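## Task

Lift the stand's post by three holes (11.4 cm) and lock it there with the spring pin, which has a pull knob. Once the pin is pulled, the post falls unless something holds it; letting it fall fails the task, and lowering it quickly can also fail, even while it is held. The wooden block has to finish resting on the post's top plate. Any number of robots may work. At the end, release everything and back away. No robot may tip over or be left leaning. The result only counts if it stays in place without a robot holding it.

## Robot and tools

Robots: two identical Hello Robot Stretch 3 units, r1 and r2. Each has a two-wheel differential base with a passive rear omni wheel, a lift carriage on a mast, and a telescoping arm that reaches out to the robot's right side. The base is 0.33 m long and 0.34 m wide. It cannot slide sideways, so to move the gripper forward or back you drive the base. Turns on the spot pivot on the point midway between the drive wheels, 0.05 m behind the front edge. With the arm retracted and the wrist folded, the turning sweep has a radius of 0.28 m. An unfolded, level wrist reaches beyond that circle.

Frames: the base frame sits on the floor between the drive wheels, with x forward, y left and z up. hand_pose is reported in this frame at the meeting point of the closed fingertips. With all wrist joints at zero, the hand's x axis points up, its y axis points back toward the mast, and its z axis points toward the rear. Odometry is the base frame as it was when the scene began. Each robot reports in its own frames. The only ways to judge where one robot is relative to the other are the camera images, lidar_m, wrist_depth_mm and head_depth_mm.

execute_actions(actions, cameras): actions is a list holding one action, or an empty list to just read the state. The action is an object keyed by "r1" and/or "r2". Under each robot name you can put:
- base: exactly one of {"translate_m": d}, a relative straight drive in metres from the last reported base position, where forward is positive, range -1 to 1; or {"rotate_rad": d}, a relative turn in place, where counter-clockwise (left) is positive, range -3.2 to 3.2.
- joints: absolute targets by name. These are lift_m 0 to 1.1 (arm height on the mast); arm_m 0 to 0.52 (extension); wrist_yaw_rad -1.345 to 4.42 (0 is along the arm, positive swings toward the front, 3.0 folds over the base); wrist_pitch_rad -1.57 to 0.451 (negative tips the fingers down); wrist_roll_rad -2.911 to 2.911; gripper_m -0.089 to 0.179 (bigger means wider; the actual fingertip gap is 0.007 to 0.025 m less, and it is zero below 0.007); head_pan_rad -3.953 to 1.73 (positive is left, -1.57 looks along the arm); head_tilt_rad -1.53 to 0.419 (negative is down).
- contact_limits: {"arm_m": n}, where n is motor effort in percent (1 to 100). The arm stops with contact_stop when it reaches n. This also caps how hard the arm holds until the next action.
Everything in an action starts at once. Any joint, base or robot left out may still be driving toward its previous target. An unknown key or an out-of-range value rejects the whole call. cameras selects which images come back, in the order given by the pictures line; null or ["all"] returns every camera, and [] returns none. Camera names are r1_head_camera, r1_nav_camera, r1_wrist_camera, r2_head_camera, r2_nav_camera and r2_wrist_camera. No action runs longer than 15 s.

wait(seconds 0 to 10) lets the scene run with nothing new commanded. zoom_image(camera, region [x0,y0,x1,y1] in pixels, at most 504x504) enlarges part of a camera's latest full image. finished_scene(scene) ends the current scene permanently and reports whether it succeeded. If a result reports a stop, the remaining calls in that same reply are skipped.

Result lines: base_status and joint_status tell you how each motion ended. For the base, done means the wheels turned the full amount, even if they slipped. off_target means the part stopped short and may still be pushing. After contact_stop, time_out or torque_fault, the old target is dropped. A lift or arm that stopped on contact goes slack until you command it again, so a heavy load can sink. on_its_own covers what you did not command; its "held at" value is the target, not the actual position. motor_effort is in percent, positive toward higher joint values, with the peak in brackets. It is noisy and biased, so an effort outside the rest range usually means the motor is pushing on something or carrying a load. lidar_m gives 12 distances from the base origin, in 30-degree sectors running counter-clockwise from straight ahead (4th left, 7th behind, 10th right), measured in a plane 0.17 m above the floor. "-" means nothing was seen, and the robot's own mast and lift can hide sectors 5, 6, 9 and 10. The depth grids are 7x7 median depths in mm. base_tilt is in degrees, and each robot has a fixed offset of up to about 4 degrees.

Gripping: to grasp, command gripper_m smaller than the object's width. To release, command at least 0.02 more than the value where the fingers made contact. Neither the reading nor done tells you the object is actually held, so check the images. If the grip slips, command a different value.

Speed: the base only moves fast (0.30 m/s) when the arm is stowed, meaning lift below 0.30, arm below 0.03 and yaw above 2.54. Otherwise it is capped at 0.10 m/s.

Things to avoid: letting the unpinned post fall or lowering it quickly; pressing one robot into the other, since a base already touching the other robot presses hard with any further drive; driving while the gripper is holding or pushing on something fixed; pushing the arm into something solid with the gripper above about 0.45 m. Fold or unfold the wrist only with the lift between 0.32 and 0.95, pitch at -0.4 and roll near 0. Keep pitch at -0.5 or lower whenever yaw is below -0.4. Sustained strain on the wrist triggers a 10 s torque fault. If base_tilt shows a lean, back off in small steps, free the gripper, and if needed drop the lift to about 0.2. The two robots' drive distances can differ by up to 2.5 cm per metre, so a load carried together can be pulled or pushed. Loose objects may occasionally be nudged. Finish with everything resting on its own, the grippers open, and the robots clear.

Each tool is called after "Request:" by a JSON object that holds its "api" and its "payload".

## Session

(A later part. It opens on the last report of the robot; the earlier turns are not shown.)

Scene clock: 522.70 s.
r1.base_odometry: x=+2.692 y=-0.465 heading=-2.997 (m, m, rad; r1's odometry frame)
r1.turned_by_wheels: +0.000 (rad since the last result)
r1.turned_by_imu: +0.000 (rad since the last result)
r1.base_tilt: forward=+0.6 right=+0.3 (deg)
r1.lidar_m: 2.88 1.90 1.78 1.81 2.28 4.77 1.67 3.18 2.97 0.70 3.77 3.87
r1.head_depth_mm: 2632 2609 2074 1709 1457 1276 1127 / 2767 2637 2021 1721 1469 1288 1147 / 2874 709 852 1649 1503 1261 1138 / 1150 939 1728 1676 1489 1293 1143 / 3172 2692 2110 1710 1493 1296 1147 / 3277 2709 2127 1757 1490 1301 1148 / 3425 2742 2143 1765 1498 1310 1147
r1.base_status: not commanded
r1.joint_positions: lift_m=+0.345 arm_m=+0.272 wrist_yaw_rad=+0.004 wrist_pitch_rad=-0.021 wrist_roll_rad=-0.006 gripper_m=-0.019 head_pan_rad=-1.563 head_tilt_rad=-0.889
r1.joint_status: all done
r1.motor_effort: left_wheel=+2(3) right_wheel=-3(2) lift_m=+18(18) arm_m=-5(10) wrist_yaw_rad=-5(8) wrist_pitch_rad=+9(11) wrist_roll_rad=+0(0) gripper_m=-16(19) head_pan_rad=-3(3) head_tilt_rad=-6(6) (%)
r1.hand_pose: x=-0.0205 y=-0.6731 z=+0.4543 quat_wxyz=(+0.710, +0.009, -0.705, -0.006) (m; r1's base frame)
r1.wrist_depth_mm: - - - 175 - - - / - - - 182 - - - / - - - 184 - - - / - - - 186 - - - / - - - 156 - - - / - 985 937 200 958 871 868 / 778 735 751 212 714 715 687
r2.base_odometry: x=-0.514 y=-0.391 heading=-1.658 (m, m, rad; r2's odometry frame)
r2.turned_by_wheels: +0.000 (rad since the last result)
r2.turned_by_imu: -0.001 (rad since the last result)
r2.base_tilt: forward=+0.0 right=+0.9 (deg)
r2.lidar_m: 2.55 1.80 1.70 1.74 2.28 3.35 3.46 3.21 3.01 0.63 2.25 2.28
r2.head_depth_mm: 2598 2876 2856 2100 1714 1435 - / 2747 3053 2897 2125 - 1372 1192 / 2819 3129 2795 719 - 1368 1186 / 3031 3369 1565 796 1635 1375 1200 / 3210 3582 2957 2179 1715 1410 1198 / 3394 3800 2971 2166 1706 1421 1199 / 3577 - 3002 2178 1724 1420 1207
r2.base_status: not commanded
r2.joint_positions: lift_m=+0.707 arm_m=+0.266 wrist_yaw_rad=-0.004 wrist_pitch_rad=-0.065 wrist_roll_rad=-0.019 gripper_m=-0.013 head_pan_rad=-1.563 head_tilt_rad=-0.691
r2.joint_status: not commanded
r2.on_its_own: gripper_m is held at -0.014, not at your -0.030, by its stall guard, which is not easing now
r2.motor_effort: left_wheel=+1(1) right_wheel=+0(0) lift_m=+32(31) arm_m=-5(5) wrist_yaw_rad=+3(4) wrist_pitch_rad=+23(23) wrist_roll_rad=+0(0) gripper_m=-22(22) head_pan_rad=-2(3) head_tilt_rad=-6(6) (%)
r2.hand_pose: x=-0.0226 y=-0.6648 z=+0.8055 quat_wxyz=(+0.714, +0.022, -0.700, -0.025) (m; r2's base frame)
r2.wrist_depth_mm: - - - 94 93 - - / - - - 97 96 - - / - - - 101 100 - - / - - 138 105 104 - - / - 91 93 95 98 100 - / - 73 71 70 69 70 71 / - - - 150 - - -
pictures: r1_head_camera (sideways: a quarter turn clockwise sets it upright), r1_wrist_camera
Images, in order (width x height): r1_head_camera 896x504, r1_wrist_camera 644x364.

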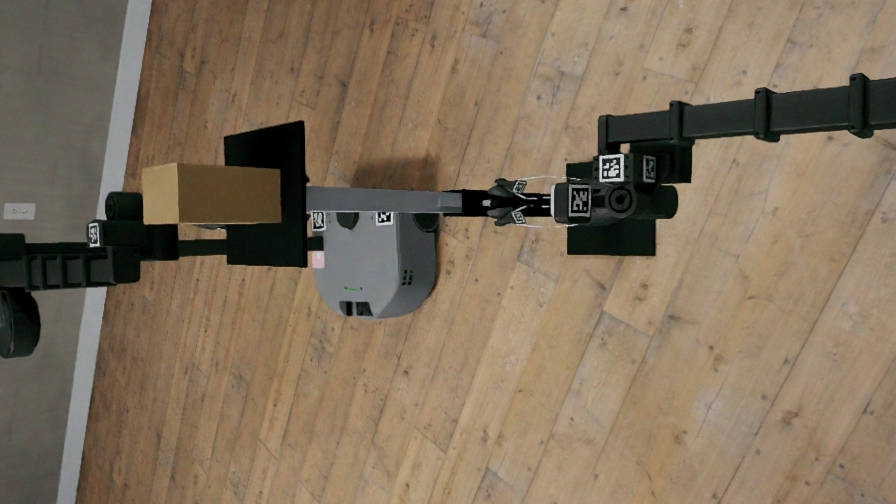

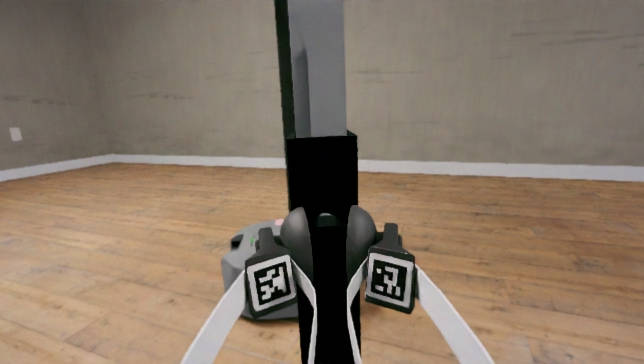

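Request:
{"api": "execute_actions", "payload": {"actions": [{"r1": {"joints": {"gripper_m": 0.05}}, "r2": {"joints": {"lift_m": 0.713}}}], "cameras": []}}

Request:
{"api": "execute_actions", "payload": {"actions": [{"r1": {"joints": {"arm_m": 0.287}, "contact_limits": {"arm_m": 15}}, "r2": {"joints": {"lift_m": 0.719}}}], "cameras": []}}

Request:
{"api": "execute_actions", "payload": {"actions": [{"r1": {"joints": {"gripper_m": -0.025}}, "r2": {"joints": {"lift_m": 0.725}}}], "cameras": ["r1_wrist_camera", "r2_wrist_camera"]}}

Scene clock: 643.90 s.
r1.base_odometry: x=+2.692 y=-0.465 heading=-2.997 (m, m, rad; r1's odometry frame)
r1.turned_by_wheels: +0.000 (rad since the last result)
r1.turned_by_imu: +0.000 (rad since the last result)
r1.base_tilt: forward=+0.5 right=+0.3 (deg)
r1.lidar_m: 2.89 1.90 1.78 1.81 2.28 4.78 1.68 3.19 2.96 0.70 3.76 3.88
r1.head_depth_mm: 2659 2621 2070 1705 1463 1279 1130 / 2797 2630 2018 1726 1470 1288 1153 / 2878 709 852 1645 1487 1260 1133 / 1134 1540 1727 1673 1479 1289 1144 / 3178 2674 2121 1704 1494 1297 1147 / 3319 2694 2136 1764 1492 1304 1149 / 3402 2718 2157 1768 1509 1301 1154
r1.base_status: not commanded
r1.joint_positions: lift_m=+0.345 arm_m=+0.272 wrist_yaw_rad=+0.003 wrist_pitch_rad=-0.021 wrist_roll_rad=-0.006 gripper_m=+0.050 head_pan_rad=-1.563 head_tilt_rad=-0.889
r1.joint_status: all done
r1.motor_effort: left_wheel=+3(3) right_wheel=-2(2) lift_m=+18(18) arm_m=-3(5) wrist_yaw_rad=-5(5) wrist_pitch_rad=+9(9) wrist_roll_rad=+0(0) gripper_m=+0(80) head_pan_rad=-3(3) head_tilt_rad=-7(6) (%)
r1.hand_pose: x=-0.0207 y=-0.6729 z=+0.4544 quat_wxyz=(+0.710, +0.009, -0.705, -0.007) (m; r1's base frame)
r1.wrist_depth_mm: - - - 174 - - - / - - - 180 - - - / - - - 184 - - - / - - - 185 - - - / - - - 189 - - - / - 963 - 201 - 879 857 / 770 746 735 211 715 698 717
r2.base_odometry: x=-0.514 y=-0.391 heading=-1.658 (m, m, rad; r2's odometry frame)
r2.turned_by_wheels: +0.000 (rad since the last result)
r2.turned_by_imu: -0.001 (rad since the last result)
r2.base_tilt: forward=+0.0 right=+0.9 (deg)
r2.lidar_m: 2.55 1.80 1.70 1.74 2.29 3.35 3.45 3.22 3.01 0.63 2.25 2.27
r2.head_depth_mm: 2625 2894 2862 2118 1701 1454 - / 2742 3040 2907 2128 - 1384 1187 / 2821 3145 2804 716 - 1360 1195 / 3014 3396 1572 796 1662 1371 1192 / 3189 3631 2948 2148 1709 1404 1198 / 3385 3840 2983 2172 1711 1412 1211 / 3657 - 3004 2174 1717 1410 1211
r2.base_status: not commanded
r2.joint_positions: lift_m=+0.712 arm_m=+0.266 wrist_yaw_rad=-0.004 wrist_pitch_rad=-0.082 wrist_roll_rad=-0.019 gripper_m=-0.013 head_pan_rad=-1.563 head_tilt_rad=-0.691
r2.joint_status: all done
r2.on_its_own: gripper_m is held at -0.014, not at your -0.030, by its stall guard, which is not easing now
r2.motor_effort: left_wheel=+1(1) right_wheel=+0(0) lift_m=+33(32) arm_m=-5(5) wrist_yaw_rad=+3(4) wrist_pitch_rad=+28(29) wrist_roll_rad=+0(0) gripper_m=-22(23) head_pan_rad=-2(2) head_tilt_rad=-5(6) (%)
r2.hand_pose: x=-0.0226 y=-0.6640 z=+0.8061 quat_wxyz=(+0.713, +0.028, -0.700, -0.030) (m; r2's base frame)
r2.wrist_depth_mm: - - - 92 92 - - / - - - 96 95 - - / - - - 100 100 - - / - - 139 104 104 - - / - 94 96 98 101 103 - / - 72 71 71 72 73 74 / - - - 151 - - -
pictures: none
No camera images: the call's "cameras" was empty. Leave "cameras" out to get every camera's image.

Scene clock: 644.83 s.
r1.base_odometry: x=+2.692 y=-0.465 heading=-2.997 (m, m, rad; r1's odometry frame)
r1.turned_by_wheels: +0.000 (rad since the last result)
r1.turned_by_imu: +0.000 (rad since the last result)
r1.base_tilt: forward=+0.6 right=+0.3 (deg)
r1.lidar_m: 2.88 1.90 1.78 1.80 2.28 4.79 1.68 3.19 2.96 0.69 3.75 3.88
r1.head_depth_mm: 2668 2608 2061 1709 1460 1276 1131 / 2777 2623 2022 1718 1499 1285 1151 / 2834 709 853 1646 1505 1265 1139 / 1007 1570 1727 1671 1482 1296 1141 / 3182 2667 2100 1706 1485 1296 1145 / 3278 2691 2131 1752 1493 1302 1147 / 3412 2736 2151 1765 1501 1306 1153
r1.base_status: not commanded
r1.joint_positions: lift_m=+0.345 arm_m=+0.287 wrist_yaw_rad=+0.003 wrist_pitch_rad=-0.021 wrist_roll_rad=-0.006 gripper_m=+0.050 head_pan_rad=-1.563 head_tilt_rad=-0.889
r1.joint_status: all done
r1.motor_effort: left_wheel=+3(3) right_wheel=-2(2) lift_m=+18(18) arm_m=+4(4) wrist_yaw_rad=-4(4) wrist_pitch_rad=+9(9) wrist_roll_rad=+0(0) gripper_m=+0(0) head_pan_rad=-3(3) head_tilt_rad=-7(6) (%)
r1.contact_limits: arm_m 15 (drawing in: default 26, maximum 43; extending or still: default 36, maximum 59)
r1.hand_pose: x=-0.0207 y=-0.6874 z=+0.4544 quat_wxyz=(+0.710, +0.009, -0.705, -0.007) (m; r1's base frame)
r1.wrist_depth_mm: - - - 162 - - - / - - - 167 - - - / - - - 171 - - - / - - - 172 - - - / - - - 174 - - - / - 976 - 183 - 886 907 / 769 751 725 191 702 706 689
r2.base_odometry: x=-0.514 y=-0.391 heading=-1.658 (m, m, rad; r2's odometry frame)
r2.turned_by_wheels: +0.000 (rad since the last result)
r2.turned_by_imu: +0.000 (rad since the last result)
r2.base_tilt: forward=+0.0 right=+0.9 (deg)
r2.lidar_m: 2.56 1.80 1.70 1.74 2.29 3.36 3.45 3.21 3.01 0.63 2.25 2.27
r2.head_depth_mm: 2630 2898 2882 2117 1734 1462 - / 2735 3055 2874 2148 - 1377 1184 / 2848 3130 2786 716 - 1365 1192 / 3020 3380 1578 1001 1641 1366 1200 / 3191 3649 2956 2173 1700 1407 1201 / 3392 3802 2964 2194 1702 1406 1208 / 3558 - 3031 2168 1712 1418 1204
r2.base_status: not commanded
r2.joint_positions: lift_m=+0.718 arm_m=+0.266 wrist_yaw_rad=-0.004 wrist_pitch_rad=-0.095 wrist_roll_rad=-0.019 gripper_m=-0.011 head_pan_rad=-1.563 head_tilt_rad=-0.691
r2.joint_status: all done
r2.on_its_own: gripper_m is held at -0.011, not at your -0.030, by its stall guard, which is still easing; wrist_pitch_rad is at rest, and its effort (+33) is outside its rest range (-20 to +32)
r2.motor_effort: left_wheel=+1(1) right_wheel=+0(0) lift_m=+34(34) arm_m=-5(5) wrist_yaw_rad=+3(3) wrist_pitch_rad=+33(34) wrist_roll_rad=+0(0) gripper_m=-2(23) head_pan_rad=-3(3) head_tilt_rad=-6(6) (%)
r2.hand_pose: x=-0.0226 y=-0.6634 z=+0.8086 quat_wxyz=(+0.713, +0.033, -0.699, -0.035) (m; r2's base frame)
r2.wrist_depth_mm: - - - 92 91 - - / - - - 96 95 - - / - - - 100 99 - - / - - 141 104 103 - - / - 97 99 100 103 106 - / - 74 72 73 74 75 77 / - - - 152 - - -
pictures: none
No camera images: the call's "cameras" was empty. Leave "cameras" out to get every camera's image.

Scene clock: 646.07 s.
r1.base_odometry: x=+2.692 y=-0.465 heading=-2.997 (m, m, rad; r1's odometry frame)
r1.turned_by_wheels: +0.000 (rad since the last result)
r1.turned_by_imu: +0.000 (rad since the last result)
r1.base_tilt: forward=+0.6 right=+0.2 (deg)
r1.lidar_m: 2.88 1.90 1.78 1.80 2.28 4.79 1.68 3.19 2.96 0.69 3.77 3.88
r1.head_depth_mm: 2651 2618 2073 1707 1463 1275 1133 / 2780 2617 2020 1714 1499 1279 1152 / 2843 708 853 1648 1507 1262 1136 / 991 2398 1738 1666 1481 1291 1140 / 3189 2693 2113 1709 1490 1295 1147 / 3291 2701 2143 1757 1489 1299 1148 / 3387 2750 2134 1769 1500 1303 1153
r1.base_status: not commanded
r1.joint_positions: lift_m=+0.345 arm_m=+0.287 wrist_yaw_rad=+0.006 wrist_pitch_rad=-0.022 wrist_roll_rad=-0.006 gripper_m=-0.024 head_pan_rad=-1.563 head_tilt_rad=-0.889
r1.joint_status: all done
r1.motor_effort: left_wheel=+3(3) right_wheel=-1(3) lift_m=+18(18) arm_m=+4(4) wrist_yaw_rad=-8(8) wrist_pitch_rad=+10(9) wrist_roll_rad=+0(0) gripper_m=-20(95) head_pan_rad=-3(3) head_tilt_rad=-5(6) (%)
r1.hand_pose: x=-0.0200 y=-0.6873 z=+0.4541 quat_wxyz=(+0.710, +0.010, -0.705, -0.006) (m; r1's base frame)
r1.wrist_depth_mm: - - - 162 - - - / - - - 167 - - - / - - - 170 - - - / - - - 170 - - - / - - - 150 - - - / - 976 965 184 951 901 871 / 766 756 715 194 703 698 682
r2.base_odometry: x=-0.514 y=-0.391 heading=-1.658 (m, m, rad; r2's odometry frame)
r2.turned_by_wheels: +0.000 (rad since the last result)
r2.turned_by_imu: +0.000 (rad since the last result)
r2.base_tilt: forward=+0.0 right=+0.9 (deg)
r2.lidar_m: 2.55 1.79 1.70 1.74 2.29 3.36 3.45 3.22 3.01 0.63 2.25 2.28
r2.head_depth_mm: 2630 2864 2910 2080 1724 - - / 2762 3032 2877 2148 - 1403 1187 / 2851 3150 2822 704 - 1362 1192 / 3049 3427 1578 1004 1654 1368 1196 / 3197 3656 2959 2150 1709 1401 1198 / 3377 3790 2974 2169 1708 1409 1196 / 3635 3998 2979 2175 1708 1415 1203
r2.base_status: not commanded
r2.joint_positions: lift_m=+0.724 arm_m=+0.266 wrist_yaw_rad=-0.004 wrist_pitch_rad=-0.115 wrist_roll_rad=-0.019 gripper_m=-0.010 head_pan_rad=-1.563 head_tilt_rad=-0.691
r2.joint_status: all done
r2.on_its_own: gripper_m is held at -0.011, not at your -0.030, by its stall guard, which is not easing now; wrist_pitch_rad is at rest, and its effort (+40) is outside its rest range (-20 to +32)
r2.motor_effort: left_wheel=+1(1) right_wheel=+0(0) lift_m=+35(35) arm_m=-6(5) wrist_yaw_rad=+4(3) wrist_pitch_rad=+40(41) wrist_roll_rad=+0(0) gripper_m=-21(21) head_pan_rad=-2(2) head_tilt_rad=-6(6) (%)
r2.hand_pose: x=-0.0226 y=-0.6624 z=+0.8096 quat_wxyz=(+0.713, +0.040, -0.699, -0.042) (m; r2's base frame)
r2.wrist_depth_mm: - - - 91 90 - - / - - - 95 94 - - / - - - 99 99 - - / - - 143 104 103 - - / - 100 102 104 106 109 - / 82 74 75 76 78 79 81 / - - - 154 - 70 69
pictures: r1_wrist_camera, r2_wrist_camera
Images, in order (width x height): r1_wrist_camera 644x364, r2_wrist_camera 644x364.

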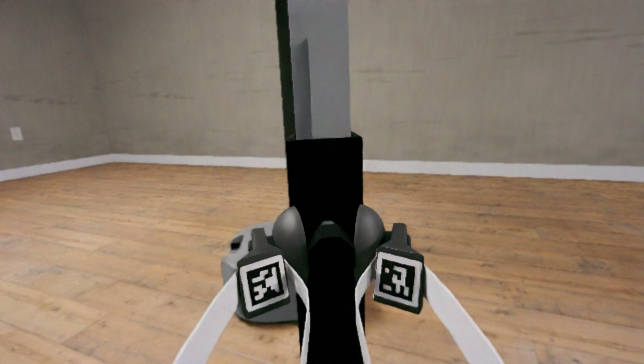

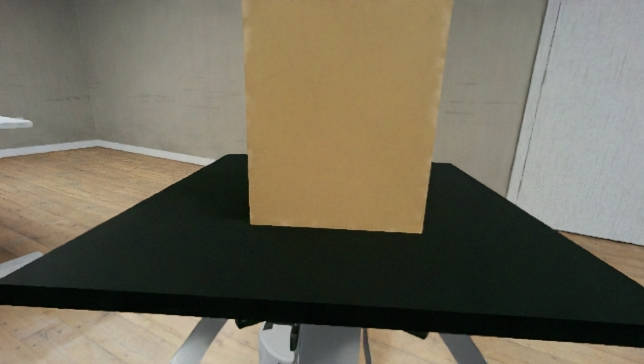

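Request:
{"api": "execute_actions", "payload": {"actions": [{"r2": {"joints": {"lift_m": 0.717}}}], "cameras": []}}

Request:
{"api": "execute_actions", "payload": {"actions": [{"r1": {"joints": {"arm_m": 0.27}}}], "cameras": ["r1_wrist_camera", "r1_head_camera"]}}

Scene clock: 658.37 s.
r1.base_odometry: x=+2.692 y=-0.465 heading=-2.997 (m, m, rad; r1's odometry frame)
r1.turned_by_wheels: +0.000 (rad since the last result)
r1.turned_by_imu: +0.000 (rad since the last result)
r1.base_tilt: forward=+0.6 right=+0.3 (deg)
r1.lidar_m: 2.88 1.90 1.78 1.81 2.28 4.79 1.67 3.20 2.96 0.70 3.77 3.86
r1.head_depth_mm: 2657 2593 2071 1709 1464 1274 1126 / 2762 2624 2025 1728 1504 1279 1147 / 2863 709 852 1647 1508 1263 1140 / 1063 1577 1724 1672 1476 1293 1140 / 3168 2672 2112 1706 1489 1297 1145 / 3282 2715 2126 1759 1489 1298 1150 / 3397 2754 2148 1770 1501 1303 1151
r1.base_status: not commanded
r1.joint_positions: lift_m=+0.345 arm_m=+0.287 wrist_yaw_rad=+0.006 wrist_pitch_rad=-0.022 wrist_roll_rad=-0.006 gripper_m=-0.024 head_pan_rad=-1.563 head_tilt_rad=-0.889
r1.joint_status: not commanded
r1.motor_effort: left_wheel=+3(3) right_wheel=-1(1) lift_m=+19(19) arm_m=+4(4) wrist_yaw_rad=-7(8) wrist_pitch_rad=+9(9) wrist_roll_rad=+0(0) gripper_m=-20(20) head_pan_rad=-3(3) head_tilt_rad=-6(6) (%)
r1.hand_pose: x=-0.0200 y=-0.6873 z=+0.4541 quat_wxyz=(+0.710, +0.010, -0.705, -0.006) (m; r1's base frame)
r1.wrist_depth_mm: - - - 160 - - - / - - - 168 - - - / - - - 170 - - - / - - - 169 - - - / - - - 150 - - - / - 941 939 184 963 890 867 / 752 768 702 196 694 711 687
r2.base_odometry: x=-0.514 y=-0.391 heading=-1.658 (m, m, rad; r2's odometry frame)
r2.turned_by_wheels: +0.000 (rad since the last result)
r2.turned_by_imu: -0.001 (rad since the last result)
r2.base_tilt: forward=+0.0 right=+0.8 (deg)
r2.lidar_m: 2.55 1.80 1.70 1.74 2.29 3.35 3.44 3.20 3.00 0.63 2.25 2.28
r2.head_depth_mm: 2608 2909 2902 2125 1732 1465 - / 2730 3051 2895 2152 - 1374 1193 / 2822 3199 2772 717 - 1364 1193 / 3022 3397 1575 795 1654 1367 1191 / 3210 3618 2913 2158 1690 1403 1200 / 3426 3729 2966 2170 1723 1422 1201 / 3634 - 3000 2167 1723 1412 1203
r2.base_status: not commanded
r2.joint_positions: lift_m=+0.717 arm_m=+0.266 wrist_yaw_rad=-0.004 wrist_pitch_rad=-0.092 wrist_roll_rad=-0.019 gripper_m=-0.010 head_pan_rad=-1.563 head_tilt_rad=-0.691
r2.joint_status: all done
r2.on_its_own: gripper_m is held at -0.011, not at your -0.030, by its stall guard, which is not easing now
r2.motor_effort: left_wheel=+1(1) right_wheel=+0(0) lift_m=+23(32) arm_m=-6(5) wrist_yaw_rad=+4(4) wrist_pitch_rad=+32(40) wrist_roll_rad=+0(0) gripper_m=-21(21) head_pan_rad=-3(3) head_tilt_rad=-6(6) (%)
r2.hand_pose: x=-0.0226 y=-0.6636 z=+0.8082 quat_wxyz=(+0.713, +0.031, -0.700, -0.034) (m; r2's base frame)
r2.wrist_depth_mm: - - - 92 91 - - / - - - 96 95 - - / - - - 100 100 - - / - - 140 105 104 - - / - 96 98 100 102 105 - / - 74 72 72 73 75 76 / - - - 152 - - -
pictures: none
No camera images: the call's "cameras" was empty. Leave "cameras" out to get every camera's image.

Scene clock: 659.33 s.
r1.base_odometry: x=+2.692 y=-0.465 heading=-2.997 (m, m, rad; r1's odometry frame)
r1.turned_by_wheels: +0.000 (rad since the last result)
r1.turned_by_imu: +0.000 (rad since the last result)
r1.base_tilt: forward=+0.6 right=+0.3 (deg)
r1.lidar_m: 2.88 1.90 1.78 1.80 2.28 4.78 1.67 3.18 2.96 0.70 3.75 3.86
r1.head_depth_mm: 2679 2596 2048 1710 1462 1275 1130 / 2791 2636 2021 1726 1472 1289 1143 / 2854 708 851 1649 1504 1263 1136 / 1059 1576 1734 1674 1482 1292 1140 / 3166 2699 2113 1712 1488 1293 1146 / 3315 2698 2130 1758 1495 1301 1146 / 3354 2726 2138 1761 1507 1308 1153
r1.base_status: not commanded
r1.joint_positions: lift_m=+0.345 arm_m=+0.270 wrist_yaw_rad=+0.004 wrist_pitch_rad=-0.020 wrist_roll_rad=-0.006 gripper_m=-0.024 head_pan_rad=-1.563 head_tilt_rad=-0.889
r1.joint_status: all done
r1.motor_effort: left_wheel=+2(3) right_wheel=-2(3) lift_m=+18(18) arm_m=-5(10) wrist_yaw_rad=-5(8) wrist_pitch_rad=+9(9) wrist_roll_rad=+0(0) gripper_m=-17(20) head_pan_rad=-3(3) head_tilt_rad=-5(6) (%)
r1.hand_pose: x=-0.0205 y=-0.6711 z=+0.4546 quat_wxyz=(+0.710, +0.009, -0.705, -0.006) (m; r1's base frame)
r1.wrist_depth_mm: - - - 176 - - - / - - - 184 - - - / - - - 185 - - - / - - - 188 - - - / - - - 158 - - - / - - 913 203 943 890 868 / 763 752 726 213 719 702 694
r2.base_odometry: x=-0.514 y=-0.391 heading=-1.658 (m, m, rad; r2's odometry frame)
r2.turned_by_wheels: +0.000 (rad since the last result)
r2.turned_by_imu: +0.000 (rad since the last result)
r2.base_tilt: forward=+0.0 right=+0.9 (deg)
r2.lidar_m: 2.54 1.79 1.70 1.75 2.29 3.35 3.43 3.20 3.02 0.63 2.25 2.28
r2.head_depth_mm: 2626 2949 2887 2110 1743 1458 - / 2729 3072 2898 2145 - 1386 1181 / 2839 3100 2742 717 - 1366 1196 / 3011 3404 1573 794 1643 1367 1197 / 3215 3619 2982 2147 1713 1395 1201 / 3446 3813 2962 2163 1708 1413 1201 / 3573 - 3021 2186 1716 1418 1201
r2.base_status: not commanded
r2.joint_positions: lift_m=+0.717 arm_m=+0.266 wrist_yaw_rad=-0.004 wrist_pitch_rad=-0.092 wrist_roll_rad=-0.019 gripper_m=-0.010 head_pan_rad=-1.563 head_tilt_rad=-0.691
r2.joint_status: not commanded
r2.on_its_own: gripper_m is held at -0.011, not at your -0.030, by its stall guard, which is not easing now
r2.motor_effort: left_wheel=+1(1) right_wheel=+0(0) lift_m=+23(22) arm_m=-5(6) wrist_yaw_rad=+4(3) wrist_pitch_rad=+32(32) wrist_roll_rad=+0(0) gripper_m=-21(21) head_pan_rad=-3(2) head_tilt_rad=-6(5) (%)
r2.hand_pose: x=-0.0226 y=-0.6636 z=+0.8082 quat_wxyz=(+0.713, +0.031, -0.700, -0.034) (m; r2's base frame)
r2.wrist_depth_mm: - - - 92 92 - - / - - - 96 95 - - / - - - 100 99 - - / - - 140 105 104 - - / - 96 98 100 103 105 - / - 74 72 72 73 75 76 / - - - 152 - - -
pictures: r1_head_camera (sideways: a quarter turn clockwise sets it upright), r1_wrist_camera
Images, in order (width x height): r1_head_camera 896x504, r1_wrist_camera 644x364.

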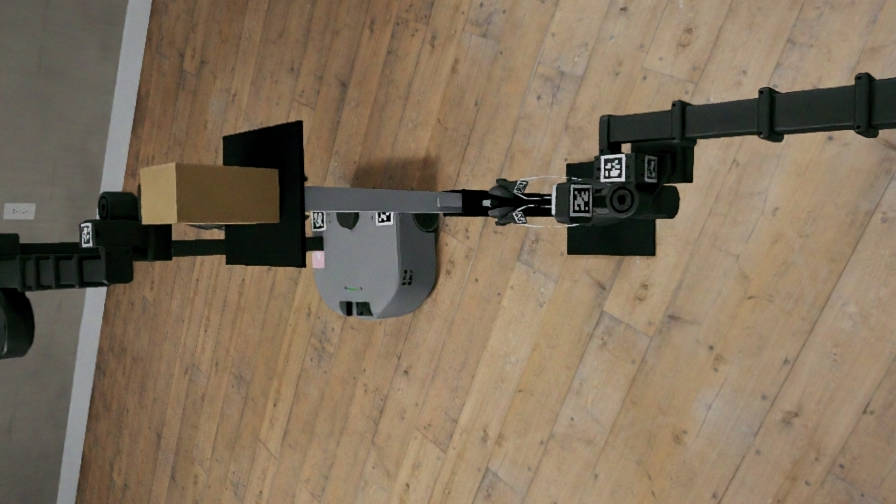

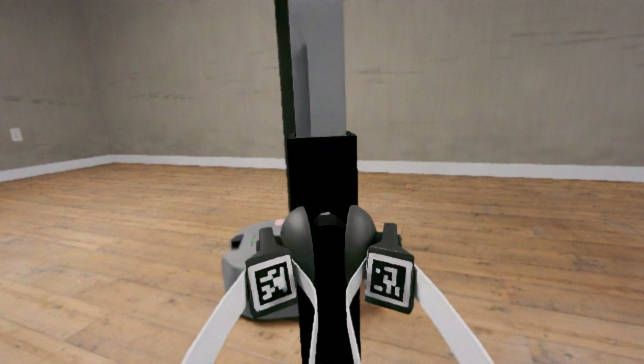

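Request:
{"api": "execute_actions", "payload": {"actions": [{"r1": {"joints": {"arm_m": 0.12, "gripper_m": 0.045}}, "r2": {"joints": {"lift_m": 0.7}}}], "cameras": []}}

Request:
{"api": "execute_actions", "payload": {"actions": [{"r1": {"base": {"rotate_rad": 0.309}, "joints": {"wrist_yaw_rad": 1.6}}}], "cameras": []}}

Request:
{"api": "execute_actions", "payload": {"actions": [{"r1": {"base": {"translate_m": -0.329}}}], "cameras": []}}

Request:
{"api": "execute_actions", "payload": {"actions": [{"r1": {"base": {"rotate_rad": -0.309}, "joints": {"arm_m": 0.40, "head_pan_rad": -1.2, "head_tilt_rad": -0.95}}}], "cameras": ["r1_wrist_camera", "r1_head_camera"]}}

Scene clock: 747.20 s.
r1.base_odometry: x=+2.692 y=-0.465 heading=-2.997 (m, m, rad; r1's odometry frame)
r1.turned_by_wheels: +0.000 (rad since the last result)
r1.turned_by_imu: +0.000 (rad since the last result)
r1.base_tilt: forward=+0.6 right=+0.2 (deg)
r1.lidar_m: 2.88 1.90 1.78 1.80 2.28 4.79 1.67 3.20 2.97 0.70 3.78 3.88
r1.head_depth_mm: 2667 2611 2071 1706 1460 1277 1129 / 2750 2626 2015 1724 1469 1304 1125 / 2887 710 851 1644 1422 1323 1116 / 1176 940 1739 1669 1487 1289 1142 / 3213 2691 2114 1708 1490 1296 1150 / 3313 2718 2133 1762 1489 1295 1151 / 3408 2733 2137 1766 1507 1305 1156
r1.base_status: not commanded
r1.joint_positions: lift_m=+0.345 arm_m=+0.120 wrist_yaw_rad=+0.002 wrist_pitch_rad=-0.020 wrist_roll_rad=-0.006 gripper_m=+0.045 head_pan_rad=-1.563 head_tilt_rad=-0.889
r1.joint_status: all done
r1.motor_effort: left_wheel=+3(2) right_wheel=-2(3) lift_m=+18(19) arm_m=-3(6) wrist_yaw_rad=-3(6) wrist_pitch_rad=+9(9) wrist_roll_rad=+0(0) gripper_m=-1(77) head_pan_rad=-3(3) head_tilt_rad=-6(6) (%)
r1.hand_pose: x=-0.0210 y=-0.5209 z=+0.4546 quat_wxyz=(+0.710, +0.008, -0.705, -0.007) (m; r1's base frame)
r1.wrist_depth_mm: - - - - - - - / - - - - - - - / - - - - - - - / - - - - - - - / - - - 609 - - - / - - - 851 - 876 866 / 786 754 725 696 724 714 705
r2.base_odometry: x=-0.514 y=-0.391 heading=-1.658 (m, m, rad; r2's odometry frame)
r2.turned_by_wheels: +0.000 (rad since the last result)
r2.turned_by_imu: -0.002 (rad since the last result)
r2.base_tilt: forward=+0.0 right=+0.8 (deg)
r2.lidar_m: 2.55 1.79 1.70 1.74 2.28 3.36 3.46 3.20 3.01 0.63 2.25 2.28
r2.head_depth_mm: 2613 2882 2888 2135 1692 1434 - / 2691 3078 2892 2130 - 1383 1188 / 2823 3169 2791 719 - 1371 1196 / 2990 3329 1580 797 1645 1367 1197 / 3171 3620 2953 2160 1715 1403 1200 / 3398 3821 2974 2180 1713 1395 1196 / 3626 - 3027 2185 1725 1415 1211
r2.base_status: not commanded
r2.joint_positions: lift_m=+0.700 arm_m=+0.266 wrist_yaw_rad=-0.004 wrist_pitch_rad=-0.041 wrist_roll_rad=-0.019 gripper_m=-0.010 head_pan_rad=-1.563 head_tilt_rad=-0.691
r2.joint_status: all done
r2.on_its_own: gripper_m is held at -0.011, not at your -0.030, by its stall guard, which is not easing now
r2.motor_effort: left_wheel=+1(1) right_wheel=+0(0) lift_m=+19(22) arm_m=-5(5) wrist_yaw_rad=+4(4) wrist_pitch_rad=+15(32) wrist_roll_rad=+0(0) gripper_m=-20(21) head_pan_rad=-3(2) head_tilt_rad=-5(6) (%)
r2.hand_pose: x=-0.0226 y=-0.6657 z=+0.8042 quat_wxyz=(+0.714, +0.013, -0.700, -0.016) (m; r2's base frame)
r2.wrist_depth_mm: - - - 96 95 - - / - - - 99 98 - - / - - - 102 101 - - / - - 135 106 105 - - / - 86 88 90 93 95 - / - - 70 70 69 69 67 / - - - 148 - - -
pictures: none
No camera images: the call's "cameras" was empty. Leave "cameras" out to get every camera's image.

Scene clock: 749.00 s.
r1.base_odometry: x=+2.692 y=-0.465 heading=-2.688 (m, m, rad; r1's odometry frame)
r1.turned_by_wheels: +0.309 (rad since the last result)
r1.turned_by_imu: +0.309 (rad since the last result)
r1.base_tilt: forward=+0.7 right=+0.3 (deg)
r1.lidar_m: 2.13 1.79 1.78 1.99 3.22 1.67 3.58 2.98 0.70 1.49 3.91 3.88
r1.head_depth_mm: 1083 910 769 1605 1435 1273 1128 / 3165 2629 2054 1647 1427 1291 1135 / 3353 2632 2078 1725 1483 1335 1121 / 3506 2680 2097 1734 1485 1315 1121 / 3685 2687 2100 1755 1488 1309 1133 / 3735 2705 2128 1748 1496 1300 1136 / 3790 2749 2143 1770 1502 1302 1147
r1.base_status: done
r1.joint_positions: lift_m=+0.345 arm_m=+0.120 wrist_yaw_rad=+1.597 wrist_pitch_rad=-0.020 wrist_roll_rad=-0.006 gripper_m=+0.045 head_pan_rad=-1.563 head_tilt_rad=-0.889
r1.joint_status: all done
r1.motor_effort: left_wheel=-2(6) right_wheel=+2(5) lift_m=+19(19) arm_m=-3(3) wrist_yaw_rad=+3(5) wrist_pitch_rad=+9(9) wrist_roll_rad=+0(0) gripper_m=+0(0) head_pan_rad=-3(3) head_tilt_rad=-5(6) (%)
r1.hand_pose: x=+0.2342 y=-0.2586 z=+0.4546 quat_wxyz=(+0.500, +0.510, -0.486, +0.503) (m; r1's base frame)
r1.wrist_depth_mm: - - - - - - - / - - - - - - - / - - - - - - - / - - - - - - - / - - - - - - - / - - - 919 - 880 899 / 758 753 717 722 704 710 683
r2.base_odometry: x=-0.514 y=-0.391 heading=-1.658 (m, m, rad; r2's odometry frame)
r2.turned_by_wheels: +0.000 (rad since the last result)
r2.turned_by_imu: +0.000 (rad since the last result)
r2.base_tilt: forward=+0.0 right=+0.8 (deg)
r2.lidar_m: 2.56 1.80 1.70 1.74 2.29 3.35 3.44 3.22 3.01 0.63 2.25 2.28
r2.head_depth_mm: 2623 2850 2858 2037 1681 1434 - / 2755 3022 2903 1990 - 1378 1194 / 2877 3252 2934 720 - 1364 1196 / 2941 3317 1538 794 1651 1364 1192 / 3195 3584 2897 2158 1712 1414 1197 / 3434 3803 2971 2180 1711 1411 1199 / 3656 - 2996 2174 1728 1420 1205
r2.base_status: not commanded
r2.joint_positions: lift_m=+0.700 arm_m=+0.266 wrist_yaw_rad=-0.004 wrist_pitch_rad=-0.041 wrist_roll_rad=-0.019 gripper_m=-0.010 head_pan_rad=-1.563 head_tilt_rad=-0.691
r2.joint_status: not commanded
r2.on_its_own: gripper_m is held at -0.011, not at your -0.030, by its stall guard, which is not easing now
r2.motor_effort: left_wheel=+1(1) right_wheel=+0(0) lift_m=+18(18) arm_m=-6(5) wrist_yaw_rad=+4(4) wrist_pitch_rad=+15(15) wrist_roll_rad=+0(0) gripper_m=-21(20) head_pan_rad=-2(3) head_tilt_rad=-6(5) (%)
r2.hand_pose: x=-0.0226 y=-0.6657 z=+0.8042 quat_wxyz=(+0.714, +0.013, -0.700, -0.016) (m; r2's base frame)
r2.wrist_depth_mm: - - - 96 95 - - / - - - 99 98 - - / - - - 102 102 - - / - - 134 106 105 - - / - 86 88 90 93 96 - / - - 71 70 69 69 67 / - - - 148 - - -
pictures: none
No camera images: the call's "cameras" was empty. Leave "cameras" out to get every camera's image.

Scene clock: 753.30 s.
r1.base_odometry: x=+2.987 y=-0.321 heading=-2.689 (m, m, rad; r1's odometry frame)
r1.turned_by_wheels: +0.000 (rad since the last result)
r1.turned_by_imu: -0.002 (rad since the last result)
r1.base_tilt: forward=+0.6 right=+0.3 (deg)
r1.lidar_m: 2.40 2.00 2.00 2.23 3.57 1.38 3.31 2.76 2.75 0.66 4.15 4.13
r1.head_depth_mm: 2715 2603 2061 1718 1463 1275 1131 / 2978 2620 2084 1713 1472 1296 1134 / 1362 2481 1916 1649 1471 1332 1121 / 1101 856 783 1638 1410 1314 1123 / 3553 685 763 1709 1487 1305 1130 / 3784 2715 2071 1745 1496 1301 1137 / 3777 2738 2150 1763 1500 1308 1152
r1.base_status: done
r1.joint_positions: lift_m=+0.345 arm_m=+0.120 wrist_yaw_rad=+1.597 wrist_pitch_rad=-0.020 wrist_roll_rad=-0.006 gripper_m=+0.045 head_pan_rad=-1.563 head_tilt_rad=-0.889
r1.joint_status: not commanded
r1.motor_effort: left_wheel=-2(5) right_wheel=+2(3) lift_m=+18(18) arm_m=-3(3) wrist_yaw_rad=+4(3) wrist_pitch_rad=+9(9) wrist_roll_rad=+0(0) gripper_m=+0(0) head_pan_rad=-3(3) head_tilt_rad=-6(5) (%)
r1.hand_pose: x=+0.2342 y=-0.2585 z=+0.4546 quat_wxyz=(+0.500, +0.510, -0.486, +0.503) (m; r1's base frame)
r1.wrist_depth_mm: - - - - - - - / - - - - - - - / - - - - - - - / - - - - - - - / - - - - - - - / - - - 946 - 884 855 / 785 759 724 730 711 706 691
r2.base_odometry: x=-0.514 y=-0.391 heading=-1.658 (m, m, rad; r2's odometry frame)
r2.turned_by_wheels: +0.000 (rad since the last result)
r2.turned_by_imu: -0.001 (rad since the last result)
r2.base_tilt: forward=+0.0 right=+0.8 (deg)
r2.lidar_m: 2.55 1.79 1.70 1.74 2.29 3.36 3.43 3.22 3.01 0.63 2.25 2.28
r2.head_depth_mm: 2626 2859 2869 2116 1687 1421 - / 2747 3087 2900 2121 - 1371 1190 / 2875 3201 2942 720 - 1368 1183 / 3065 3403 2909 801 1713 1376 1196 / 3219 3621 2941 1714 1608 1407 1200 / 3295 3736 1495 2083 1622 1418 1201 / 3623 - 3034 2178 1720 1418 1202
r2.base_status: not commanded
r2.joint_positions: lift_m=+0.700 arm_m=+0.266 wrist_yaw_rad=-0.004 wrist_pitch_rad=-0.041 wrist_roll_rad=-0.019 gripper_m=-0.010 head_pan_rad=-1.563 head_tilt_rad=-0.691
r2.joint_status: not commanded
r2.on_its_own: gripper_m is held at -0.011, not at your -0.030, by its stall guard, which is not easing now
r2.motor_effort: left_wheel=+1(1) right_wheel=+0(0) lift_m=+18(19) arm_m=-6(4) wrist_yaw_rad=+3(4) wrist_pitch_rad=+15(14) wrist_roll_rad=+0(0) gripper_m=-19(20) head_pan_rad=-3(3) head_tilt_rad=-5(6) (%)
r2.hand_pose: x=-0.0226 y=-0.6657 z=+0.8042 quat_wxyz=(+0.714, +0.013, -0.700, -0.016) (m; r2's base frame)
r2.wrist_depth_mm: - - - 96 95 - - / - - - 99 98 - - / - - - 102 101 - - / - - 135 106 105 - - / - 86 88 90 93 96 - / - 541 71 70 69 69 67 / - - 606 148 - - -
pictures: none
No camera images: the call's "cameras" was empty. Leave "cameras" out to get every camera's image.

Scene clock: 756.60 s.
r1.base_odometry: x=+2.987 y=-0.321 heading=-2.997 (m, m, rad; r1's odometry frame)
r1.turned_by_wheels: -0.309 (rad since the last result)
r1.turned_by_imu: -0.310 (rad since the last result)
r1.base_tilt: forward=+0.5 right=+0.2 (deg)
r1.lidar_m: 3.22 2.12 2.00 2.03 2.55 2.60 1.38 2.98 2.74 1.28 0.66 4.12
r1.head_depth_mm: 2802 2383 1931 1635 1386 1262 1125 / 3006 2395 1940 1651 1393 1257 1120 / 1387 1514 1716 1643 1403 1258 1127 / 911 685 834 1592 1377 1267 1130 / 3186 2294 1887 1672 1441 1272 1136 / 3231 2476 1998 1690 1449 1278 1141 / 3294 2469 2021 1684 1458 1283 1139
r1.base_status: done
r1.joint_positions: lift_m=+0.345 arm_m=+0.400 wrist_yaw_rad=+1.598 wrist_pitch_rad=-0.020 wrist_roll_rad=-0.006 gripper_m=+0.045 head_pan_rad=-1.207 head_tilt_rad=-0.938
r1.joint_status: all done
r1.motor_effort: left_wheel=+2(4) right_wheel=-2(5) lift_m=+18(19) arm_m=+4(3) wrist_yaw_rad=+2(3) wrist_pitch_rad=+8(9) wrist_roll_rad=+0(0) gripper_m=+0(0) head_pan_rad=+4(29) head_tilt_rad=-6(13) (%)
r1.hand_pose: x=+0.2342 y=-0.5378 z=+0.4546 quat_wxyz=(+0.500, +0.510, -0.486, +0.503) (m; r1's base frame)
r1.wrist_depth_mm: - - - - - - - / - - - - - - - / - - - - 204 - - / - - - - 209 - - / - - - - 205 - - / - - - 893 - 853 866 / 768 771 731 725 224 702 699
r2.base_odometry: x=-0.514 y=-0.391 heading=-1.658 (m, m, rad; r2's odometry frame)
r2.turned_by_wheels: +0.000 (rad since the last result)
r2.turned_by_imu: -0.001 (rad since the last result)
r2.base_tilt: forward=+0.0 right=+0.8 (deg)
r2.lidar_m: 2.55 1.79 1.70 1.74 2.30 3.35 3.45 3.21 3.00 0.63 2.25 2.28
r2.head_depth_mm: 2622 2839 2895 2117 1680 1422 - / 2738 3046 2890 2131 - 1376 1187 / 2895 3221 2889 721 - 1358 1199 / 2990 3366 2943 799 1624 1370 1198 / 3195 3577 2817 1829 1583 1405 1199 / 3336 3837 2969 1760 1065 1411 1202 / 3679 - 2977 2179 1632 1414 1202
r2.base_status: not commanded
r2.joint_positions: lift_m=+0.700 arm_m=+0.266 wrist_yaw_rad=-0.004 wrist_pitch_rad=-0.041 wrist_roll_rad=-0.019 gripper_m=-0.010 head_pan_rad=-1.563 head_tilt_rad=-0.691
r2.joint_status: not commanded
r2.on_its_own: gripper_m is held at -0.011, not at your -0.030, by its stall guard, which is not easing now
r2.motor_effort: left_wheel=+1(1) right_wheel=+0(0) lift_m=+18(18) arm_m=-5(5) wrist_yaw_rad=+4(3) wrist_pitch_rad=+14(15) wrist_roll_rad=+0(0) gripper_m=-20(20) head_pan_rad=-3(2) head_tilt_rad=-5(6) (%)
r2.hand_pose: x=-0.0226 y=-0.6657 z=+0.8042 quat_wxyz=(+0.714, +0.013, -0.700, -0.016) (m; r2's base frame)
r2.wrist_depth_mm: - - - 96 95 - - / - - - 99 98 - - / - - 965 102 102 - - / - - 134 106 105 - - / - 86 88 91 93 96 - / - 544 70 70 69 69 67 / 482 - - 148 - - -
pictures: r1_head_camera (sideways: a quarter turn clockwise sets it upright), r1_wrist_camera
Images, in order (width x height): r1_head_camera 896x504, r1_wrist_camera 644x364.

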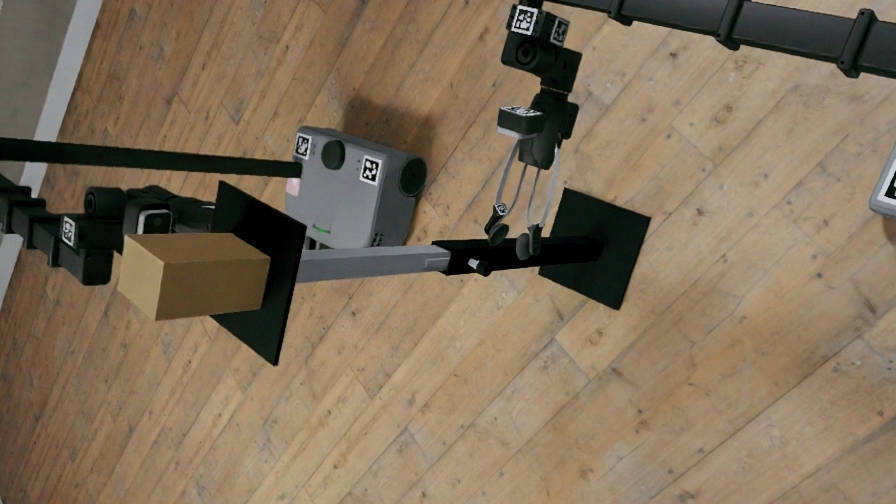

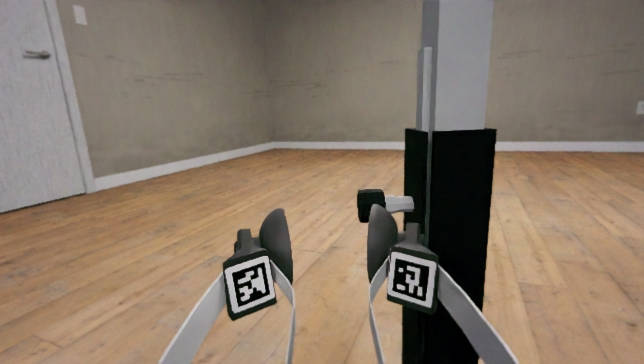

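Request:
{"api": "zoom_image", "payload": {"camera": "r1_wrist_camera", "region": [220, 120, 500, 300]}}

Region (220, 120, 500, 300) of r1_wrist_camera's 644x364 image, scaled by 1.800; it fills the top 324 rows of this view, and the rest is white.

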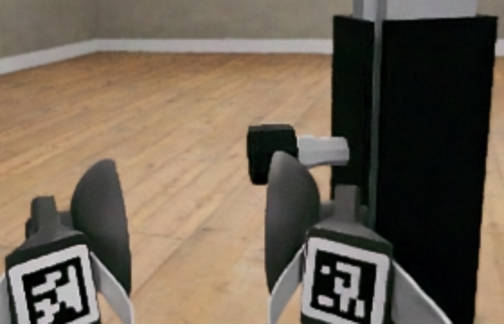

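Request:
{"api": "execute_actions", "payload": {"actions": [{"r1": {"base": {"translate_m": 0.028}, "joints": {"arm_m": 0.423}}}], "cameras": ["r1_wrist_camera", "r1_head_camera"]}}

Request:
{"api": "zoom_image", "payload": {"camera": "r1_wrist_camera", "region": [220, 120, 500, 300]}}

Request:
{"api": "zoom_image", "payload": {"camera": "r1_head_camera", "region": [420, 170, 600, 300]}}

Scene clock: 793.97 s.
r1.base_odometry: x=+2.960 y=-0.325 heading=-2.997 (m, m, rad; r1's odometry frame)
r1.turned_by_wheels: +0.000 (rad since the last result)
r1.turned_by_imu: +0.000 (rad since the last result)
r1.base_tilt: forward=+0.6 right=+0.3 (deg)
r1.lidar_m: 3.22 2.12 1.99 2.01 2.53 2.62 1.41 2.98 2.75 1.27 0.64 4.10
r1.head_depth_mm: 2802 2374 1926 1658 1392 1265 1131 / 2916 2404 1905 1651 1400 1255 1120 / 976 825 1644 1622 1423 1259 1130 / 3041 657 845 1556 1373 1269 1132 / 3190 2444 1925 1677 1443 1273 1136 / 3246 2470 1997 1680 1451 1273 1138 / 3280 2481 2005 1688 1458 1280 1141
r1.base_status: done
r1.joint_positions: lift_m=+0.345 arm_m=+0.423 wrist_yaw_rad=+1.600 wrist_pitch_rad=-0.020 wrist_roll_rad=-0.006 gripper_m=+0.045 head_pan_rad=-1.207 head_tilt_rad=-0.938
r1.joint_status: all done
r1.motor_effort: left_wheel=+3(5) right_wheel=-2(4) lift_m=+18(18) arm_m=+4(4) wrist_yaw_rad=+0(2) wrist_pitch_rad=+9(9) wrist_roll_rad=+0(0) gripper_m=+0(0) head_pan_rad=+4(4) head_tilt_rad=-6(7) (%)
r1.hand_pose: x=+0.2342 y=-0.5603 z=+0.4546 quat_wxyz=(+0.500, +0.511, -0.486, +0.504) (m; r1's base frame)
r1.wrist_depth_mm: - - - - 154 - - / - - - - 160 - - / - - - - 163 - - / - - - - 165 - - / - - - - 171 - - / - - - 954 - 887 860 / 775 742 709 744 189 699 683
r2.base_odometry: x=-0.514 y=-0.391 heading=-1.658 (m, m, rad; r2's odometry frame)
r2.turned_by_wheels: +0.000 (rad since the last result)
r2.turned_by_imu: -0.001 (rad since the last result)
r2.base_tilt: forward=+0.0 right=+0.8 (deg)
r2.lidar_m: 2.55 1.79 1.70 1.74 2.29 3.34 3.44 3.20 2.99 0.63 2.25 2.28
r2.head_depth_mm: 2625 2905 2915 2125 1685 1421 - / 2767 3046 2859 2118 - 1380 1187 / 2875 3235 2917 719 - 1362 1196 / 3000 3471 2935 799 1714 1364 1197 / 3185 3541 2690 1827 1595 1415 1195 / 3407 3843 2965 1701 1054 1415 1200 / 3619 - 3005 2174 1668 1424 1207
r2.base_status: not commanded
r2.joint_positions: lift_m=+0.700 arm_m=+0.266 wrist_yaw_rad=-0.004 wrist_pitch_rad=-0.041 wrist_roll_rad=-0.019 gripper_m=-0.010 head_pan_rad=-1.563 head_tilt_rad=-0.691
r2.joint_status: not commanded
r2.on_its_own: gripper_m is held at -0.011, not at your -0.030, by its stall guard, which is not easing now
r2.motor_effort: left_wheel=+1(1) right_wheel=+0(0) lift_m=+18(18) arm_m=-6(5) wrist_yaw_rad=+4(4) wrist_pitch_rad=+14(15) wrist_roll_rad=+0(0) gripper_m=-20(20) head_pan_rad=-3(3) head_tilt_rad=-5(6) (%)
r2.hand_pose: x=-0.0226 y=-0.6657 z=+0.8042 quat_wxyz=(+0.714, +0.013, -0.700, -0.016) (m; r2's base frame)
r2.wrist_depth_mm: - - - 96 95 - - / - - - 99 98 - - / - - - 102 102 - - / - - 135 106 105 - - / - 86 88 91 93 96 - / - 532 70 70 69 69 67 / - - - 148 - - -
pictures: r1_head_camera (sideways: a quarter turn clockwise sets it upright), r1_wrist_camera
Images, in order (width x height): r1_head_camera 896x504, r1_wrist_camera 644x364.

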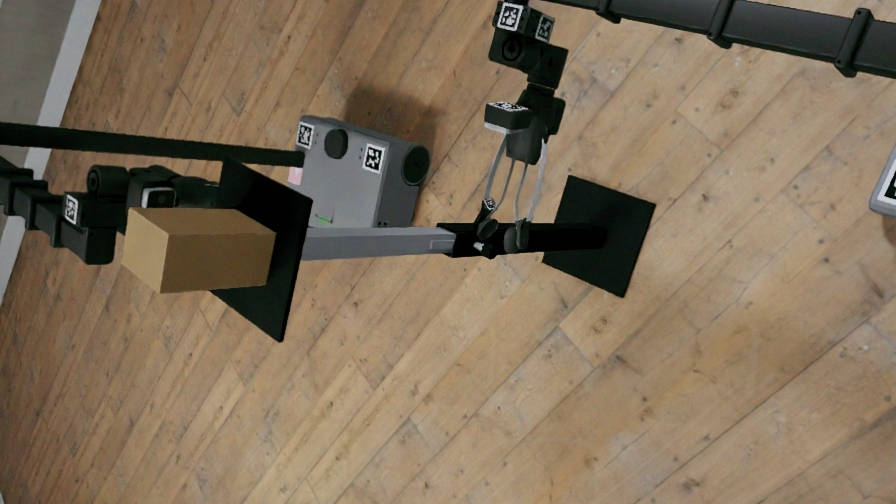

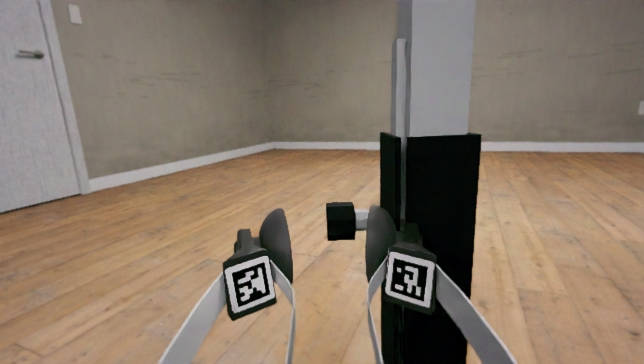

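Region (220, 120, 500, 300) of r1_wrist_camera's 644x364 image, scaled by 1.800; it fills the top 324 rows of this view, and the rest is white.

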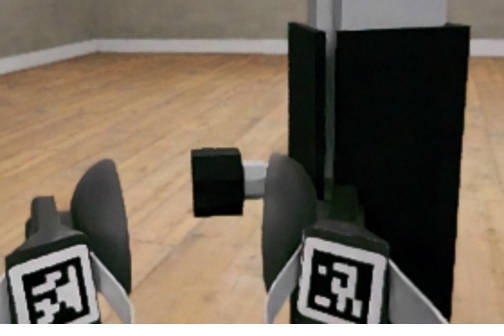

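Region (420, 170, 600, 300) of r1_head_camera's 896x504 image, scaled by 2.800, with more detail than that image has.

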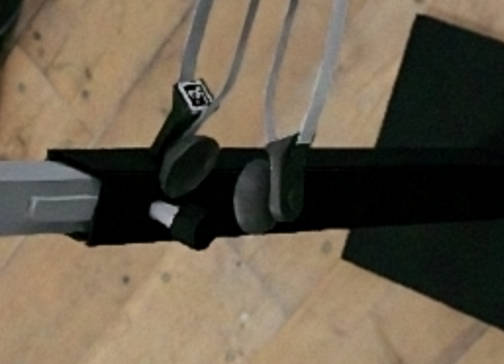

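Request:
{"api": "execute_actions", "payload": {"actions": [{"r1": {"base": {"translate_m": -0.02}, "joints": {"arm_m": 0.255}}}], "cameras": []}}

Request:
{"api": "execute_actions", "payload": {"actions": [{"r1": {"base": {"translate_m": 0.05}, "joints": {"wrist_yaw_rad": 1.0, "gripper_m": 0.055}}}], "cameras": ["r1_wrist_camera", "r1_head_camera"]}}

Request:
{"api": "zoom_image", "payload": {"camera": "r1_wrist_camera", "region": [190, 120, 470, 300]}}

Request:
{"api": "zoom_image", "payload": {"camera": "r1_head_camera", "region": [420, 150, 600, 280]}}

Scene clock: 916.47 s.
r1.base_odometry: x=+2.979 y=-0.322 heading=-2.997 (m, m, rad; r1's odometry frame)
r1.turned_by_wheels: +0.000 (rad since the last result)
r1.turned_by_imu: +0.000 (rad since the last result)
r1.base_tilt: forward=+0.7 right=+0.3 (deg)
r1.lidar_m: 3.25 2.12 2.00 2.02 2.54 2.61 1.39 2.97 2.75 1.27 0.65 4.12
r1.head_depth_mm: 2810 2377 1923 1646 1443 1238 1121 / 2936 2403 1943 1652 1457 1230 1121 / 1322 1455 1682 1624 1462 1242 1128 / 984 674 839 1554 1373 1263 1127 / 3195 2307 1893 1675 1440 1267 1134 / 3259 2481 1994 1677 1456 1278 1137 / 3246 2485 2007 1689 1457 1276 1140
r1.base_status: done
r1.joint_positions: lift_m=+0.345 arm_m=+0.255 wrist_yaw_rad=+1.600 wrist_pitch_rad=-0.020 wrist_roll_rad=-0.006 gripper_m=+0.045 head_pan_rad=-1.207 head_tilt_rad=-0.938
r1.joint_status: all done
r1.motor_effort: left_wheel=+3(3) right_wheel=-2(6) lift_m=+18(18) arm_m=-3(4) wrist_yaw_rad=-1(1) wrist_pitch_rad=+9(9) wrist_roll_rad=+0(0) gripper_m=+0(0) head_pan_rad=+3(4) head_tilt_rad=-7(7) (%)
r1.hand_pose: x=+0.2342 y=-0.3928 z=+0.4546 quat_wxyz=(+0.500, +0.511, -0.486, +0.504) (m; r1's base frame)
r1.wrist_depth_mm: - - - - - - - / - - - - - - - / - - - - - - - / - - - - - - - / - - - - - - - / - - - 947 - 878 241 / 780 771 726 746 719 713 243
r2.base_odometry: x=-0.514 y=-0.391 heading=-1.658 (m, m, rad; r2's odometry frame)
r2.turned_by_wheels: +0.000 (rad since the last result)
r2.turned_by_imu: -0.002 (rad since the last result)
r2.base_tilt: forward=+0.0 right=+0.8 (deg)
r2.lidar_m: 2.55 1.78 1.70 1.74 2.29 3.35 3.43 3.19 2.98 0.63 2.25 2.28
r2.head_depth_mm: 2596 2898 2893 2112 1683 1427 - / 2729 3045 2897 2132 - 1382 1184 / 2896 3206 2931 720 - 1368 1198 / 3030 3418 2925 800 1643 1373 1196 / 3191 3555 2787 1812 1611 1410 1203 / 3314 3815 2968 1364 1613 1424 1196 / 3645 - 2935 2170 1713 1413 1202
r2.base_status: not commanded
r2.joint_positions: lift_m=+0.700 arm_m=+0.266 wrist_yaw_rad=-0.004 wrist_pitch_rad=-0.041 wrist_roll_rad=-0.019 gripper_m=-0.010 head_pan_rad=-1.563 head_tilt_rad=-0.691
r2.joint_status: not commanded
r2.on_its_own: gripper_m is held at -0.011, not at your -0.030, by its stall guard, which is not easing now
r2.motor_effort: left_wheel=+1(2) right_wheel=+0(0) lift_m=+18(18) arm_m=-5(5) wrist_yaw_rad=+4(4) wrist_pitch_rad=+15(15) wrist_roll_rad=+0(0) gripper_m=-20(20) head_pan_rad=-2(3) head_tilt_rad=-5(5) (%)
r2.hand_pose: x=-0.0226 y=-0.6657 z=+0.8042 quat_wxyz=(+0.714, +0.013, -0.700, -0.016) (m; r2's base frame)
r2.wrist_depth_mm: - - 912 96 95 - - / - - 915 99 98 - - / - - 932 102 102 - - / - - 135 106 105 - - / - 86 88 90 93 96 - / - 529 70 70 69 69 67 / - - - 148 - - -
pictures: none
No camera images: the call's "cameras" was empty. Leave "cameras" out to get every camera's image.

Scene clock: 918.20 s.
r1.base_odometry: x=+2.930 y=-0.329 heading=-2.997 (m, m, rad; r1's odometry frame)
r1.turned_by_wheels: +0.000 (rad since the last result)
r1.turned_by_imu: +0.000 (rad since the last result)
r1.base_tilt: forward=+0.6 right=+0.3 (deg)
r1.lidar_m: 3.20 2.10 1.98 2.00 2.52 2.66 1.44 3.00 2.77 1.26 0.63 4.07
r1.head_depth_mm: 2827 2374 1944 1639 1444 1233 1121 / 2908 2307 1847 1640 1454 1234 1125 / 923 738 1581 1603 1385 1261 1124 / 3159 678 1643 1626 1402 1265 1129 / 3187 2445 1943 1681 1443 1271 1129 / 3196 2473 1992 1681 1455 1275 1136 / 3268 2484 2001 1688 1459 1282 1140
r1.base_status: done
r1.joint_positions: lift_m=+0.345 arm_m=+0.255 wrist_yaw_rad=+1.003 wrist_pitch_rad=-0.020 wrist_roll_rad=-0.006 gripper_m=+0.055 head_pan_rad=-1.207 head_tilt_rad=-0.938
r1.joint_status: all done
r1.motor_effort: left_wheel=+2(6) right_wheel=-2(4) lift_m=+19(18) arm_m=-3(3) wrist_yaw_rad=-4(3) wrist_pitch_rad=+9(9) wrist_roll_rad=+0(0) gripper_m=+0(46) head_pan_rad=+4(4) head_tilt_rad=-7(6) (%)
r1.hand_pose: x=+0.1942 y=-0.5378 z=+0.4546 quat_wxyz=(+0.626, +0.345, -0.614, +0.335) (m; r1's base frame)
r1.wrist_depth_mm: - - - - 206 - - / - - - - 216 - - / - - - - 220 - - / - - - - 224 - - / - - - - - - 843 / - - - 877 233 670 624 / 763 756 747 690 259 661 572
r2.base_odometry: x=-0.514 y=-0.391 heading=-1.658 (m, m, rad; r2's odometry frame)
r2.turned_by_wheels: +0.000 (rad since the last result)
r2.turned_by_imu: +0.000 (rad since the last result)
r2.base_tilt: forward=+0.0 right=+0.8 (deg)
r2.lidar_m: 2.56 1.79 1.70 1.74 2.29 3.35 3.42 3.21 3.02 0.63 2.25 2.28
r2.head_depth_mm: 2610 2836 2885 2135 1686 1423 - / 2716 2985 2892 2138 - 1381 1196 / 2863 3142 2940 722 - 1375 1183 / 3064 3384 2938 802 1632 1372 1195 / 3100 3550 1553 1789 1599 1409 1196 / 3422 3887 2982 2033 1671 1414 1202 / 3596 - 3007 2184 1716 1416 1202
r2.base_status: not commanded
r2.joint_positions: lift_m=+0.700 arm_m=+0.266 wrist_yaw_rad=-0.004 wrist_pitch_rad=-0.041 wrist_roll_rad=-0.019 gripper_m=-0.010 head_pan_rad=-1.563 head_tilt_rad=-0.691
r2.joint_status: not commanded
r2.on_its_own: gripper_m is held at -0.011, not at your -0.030, by its stall guard, which is not easing now
r2.motor_effort: left_wheel=+1(1) right_wheel=+0(0) lift_m=+18(18) arm_m=-5(5) wrist_yaw_rad=+3(4) wrist_pitch_rad=+15(15) wrist_roll_rad=+0(0) gripper_m=-21(21) head_pan_rad=-3(3) head_tilt_rad=-6(6) (%)
r2.hand_pose: x=-0.0226 y=-0.6657 z=+0.8042 quat_wxyz=(+0.714, +0.013, -0.700, -0.016) (m; r2's base frame)
r2.wrist_depth_mm: - - - 96 95 - - / - - - 99 98 - - / - - - 102 101 - - / - - 135 106 105 - - / - 86 88 90 93 96 - / - 548 71 70 69 69 67 / - 443 - 148 - - -
pictures: r1_head_camera (sideways: a quarter turn clockwise sets it upright), r1_wrist_camera
Images, in order (width x height): r1_head_camera 896x504, r1_wrist_camera 644x364.

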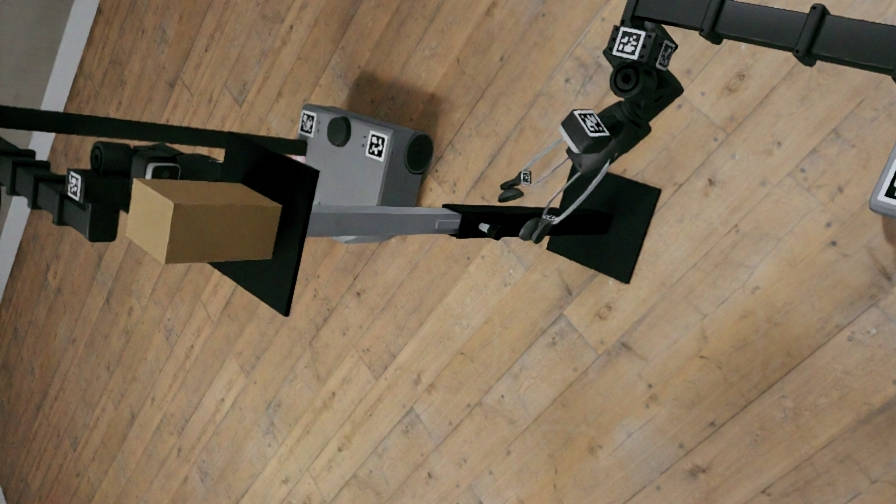

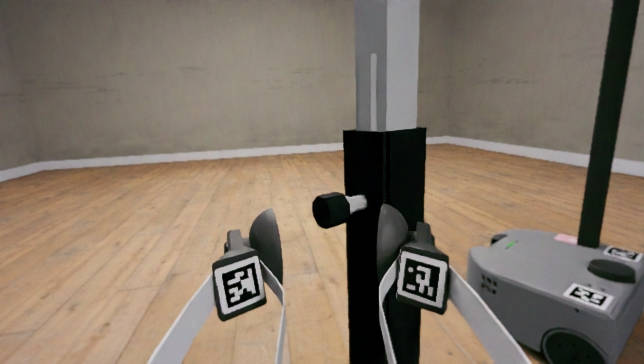

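Region (190, 120, 470, 300) of r1_wrist_camera's 644x364 image, scaled by 1.800; it fills the top 324 rows of this view, and the rest is white.

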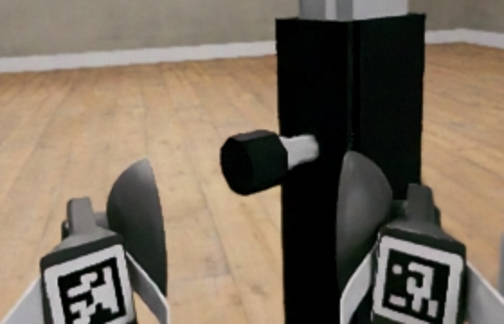

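Region (420, 150, 600, 280) of r1_head_camera's 896x504 image, scaled by 2.800, with more detail than that image has.

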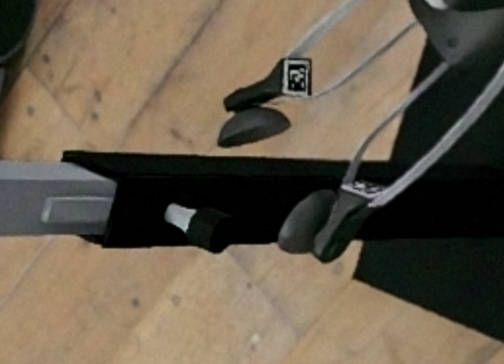

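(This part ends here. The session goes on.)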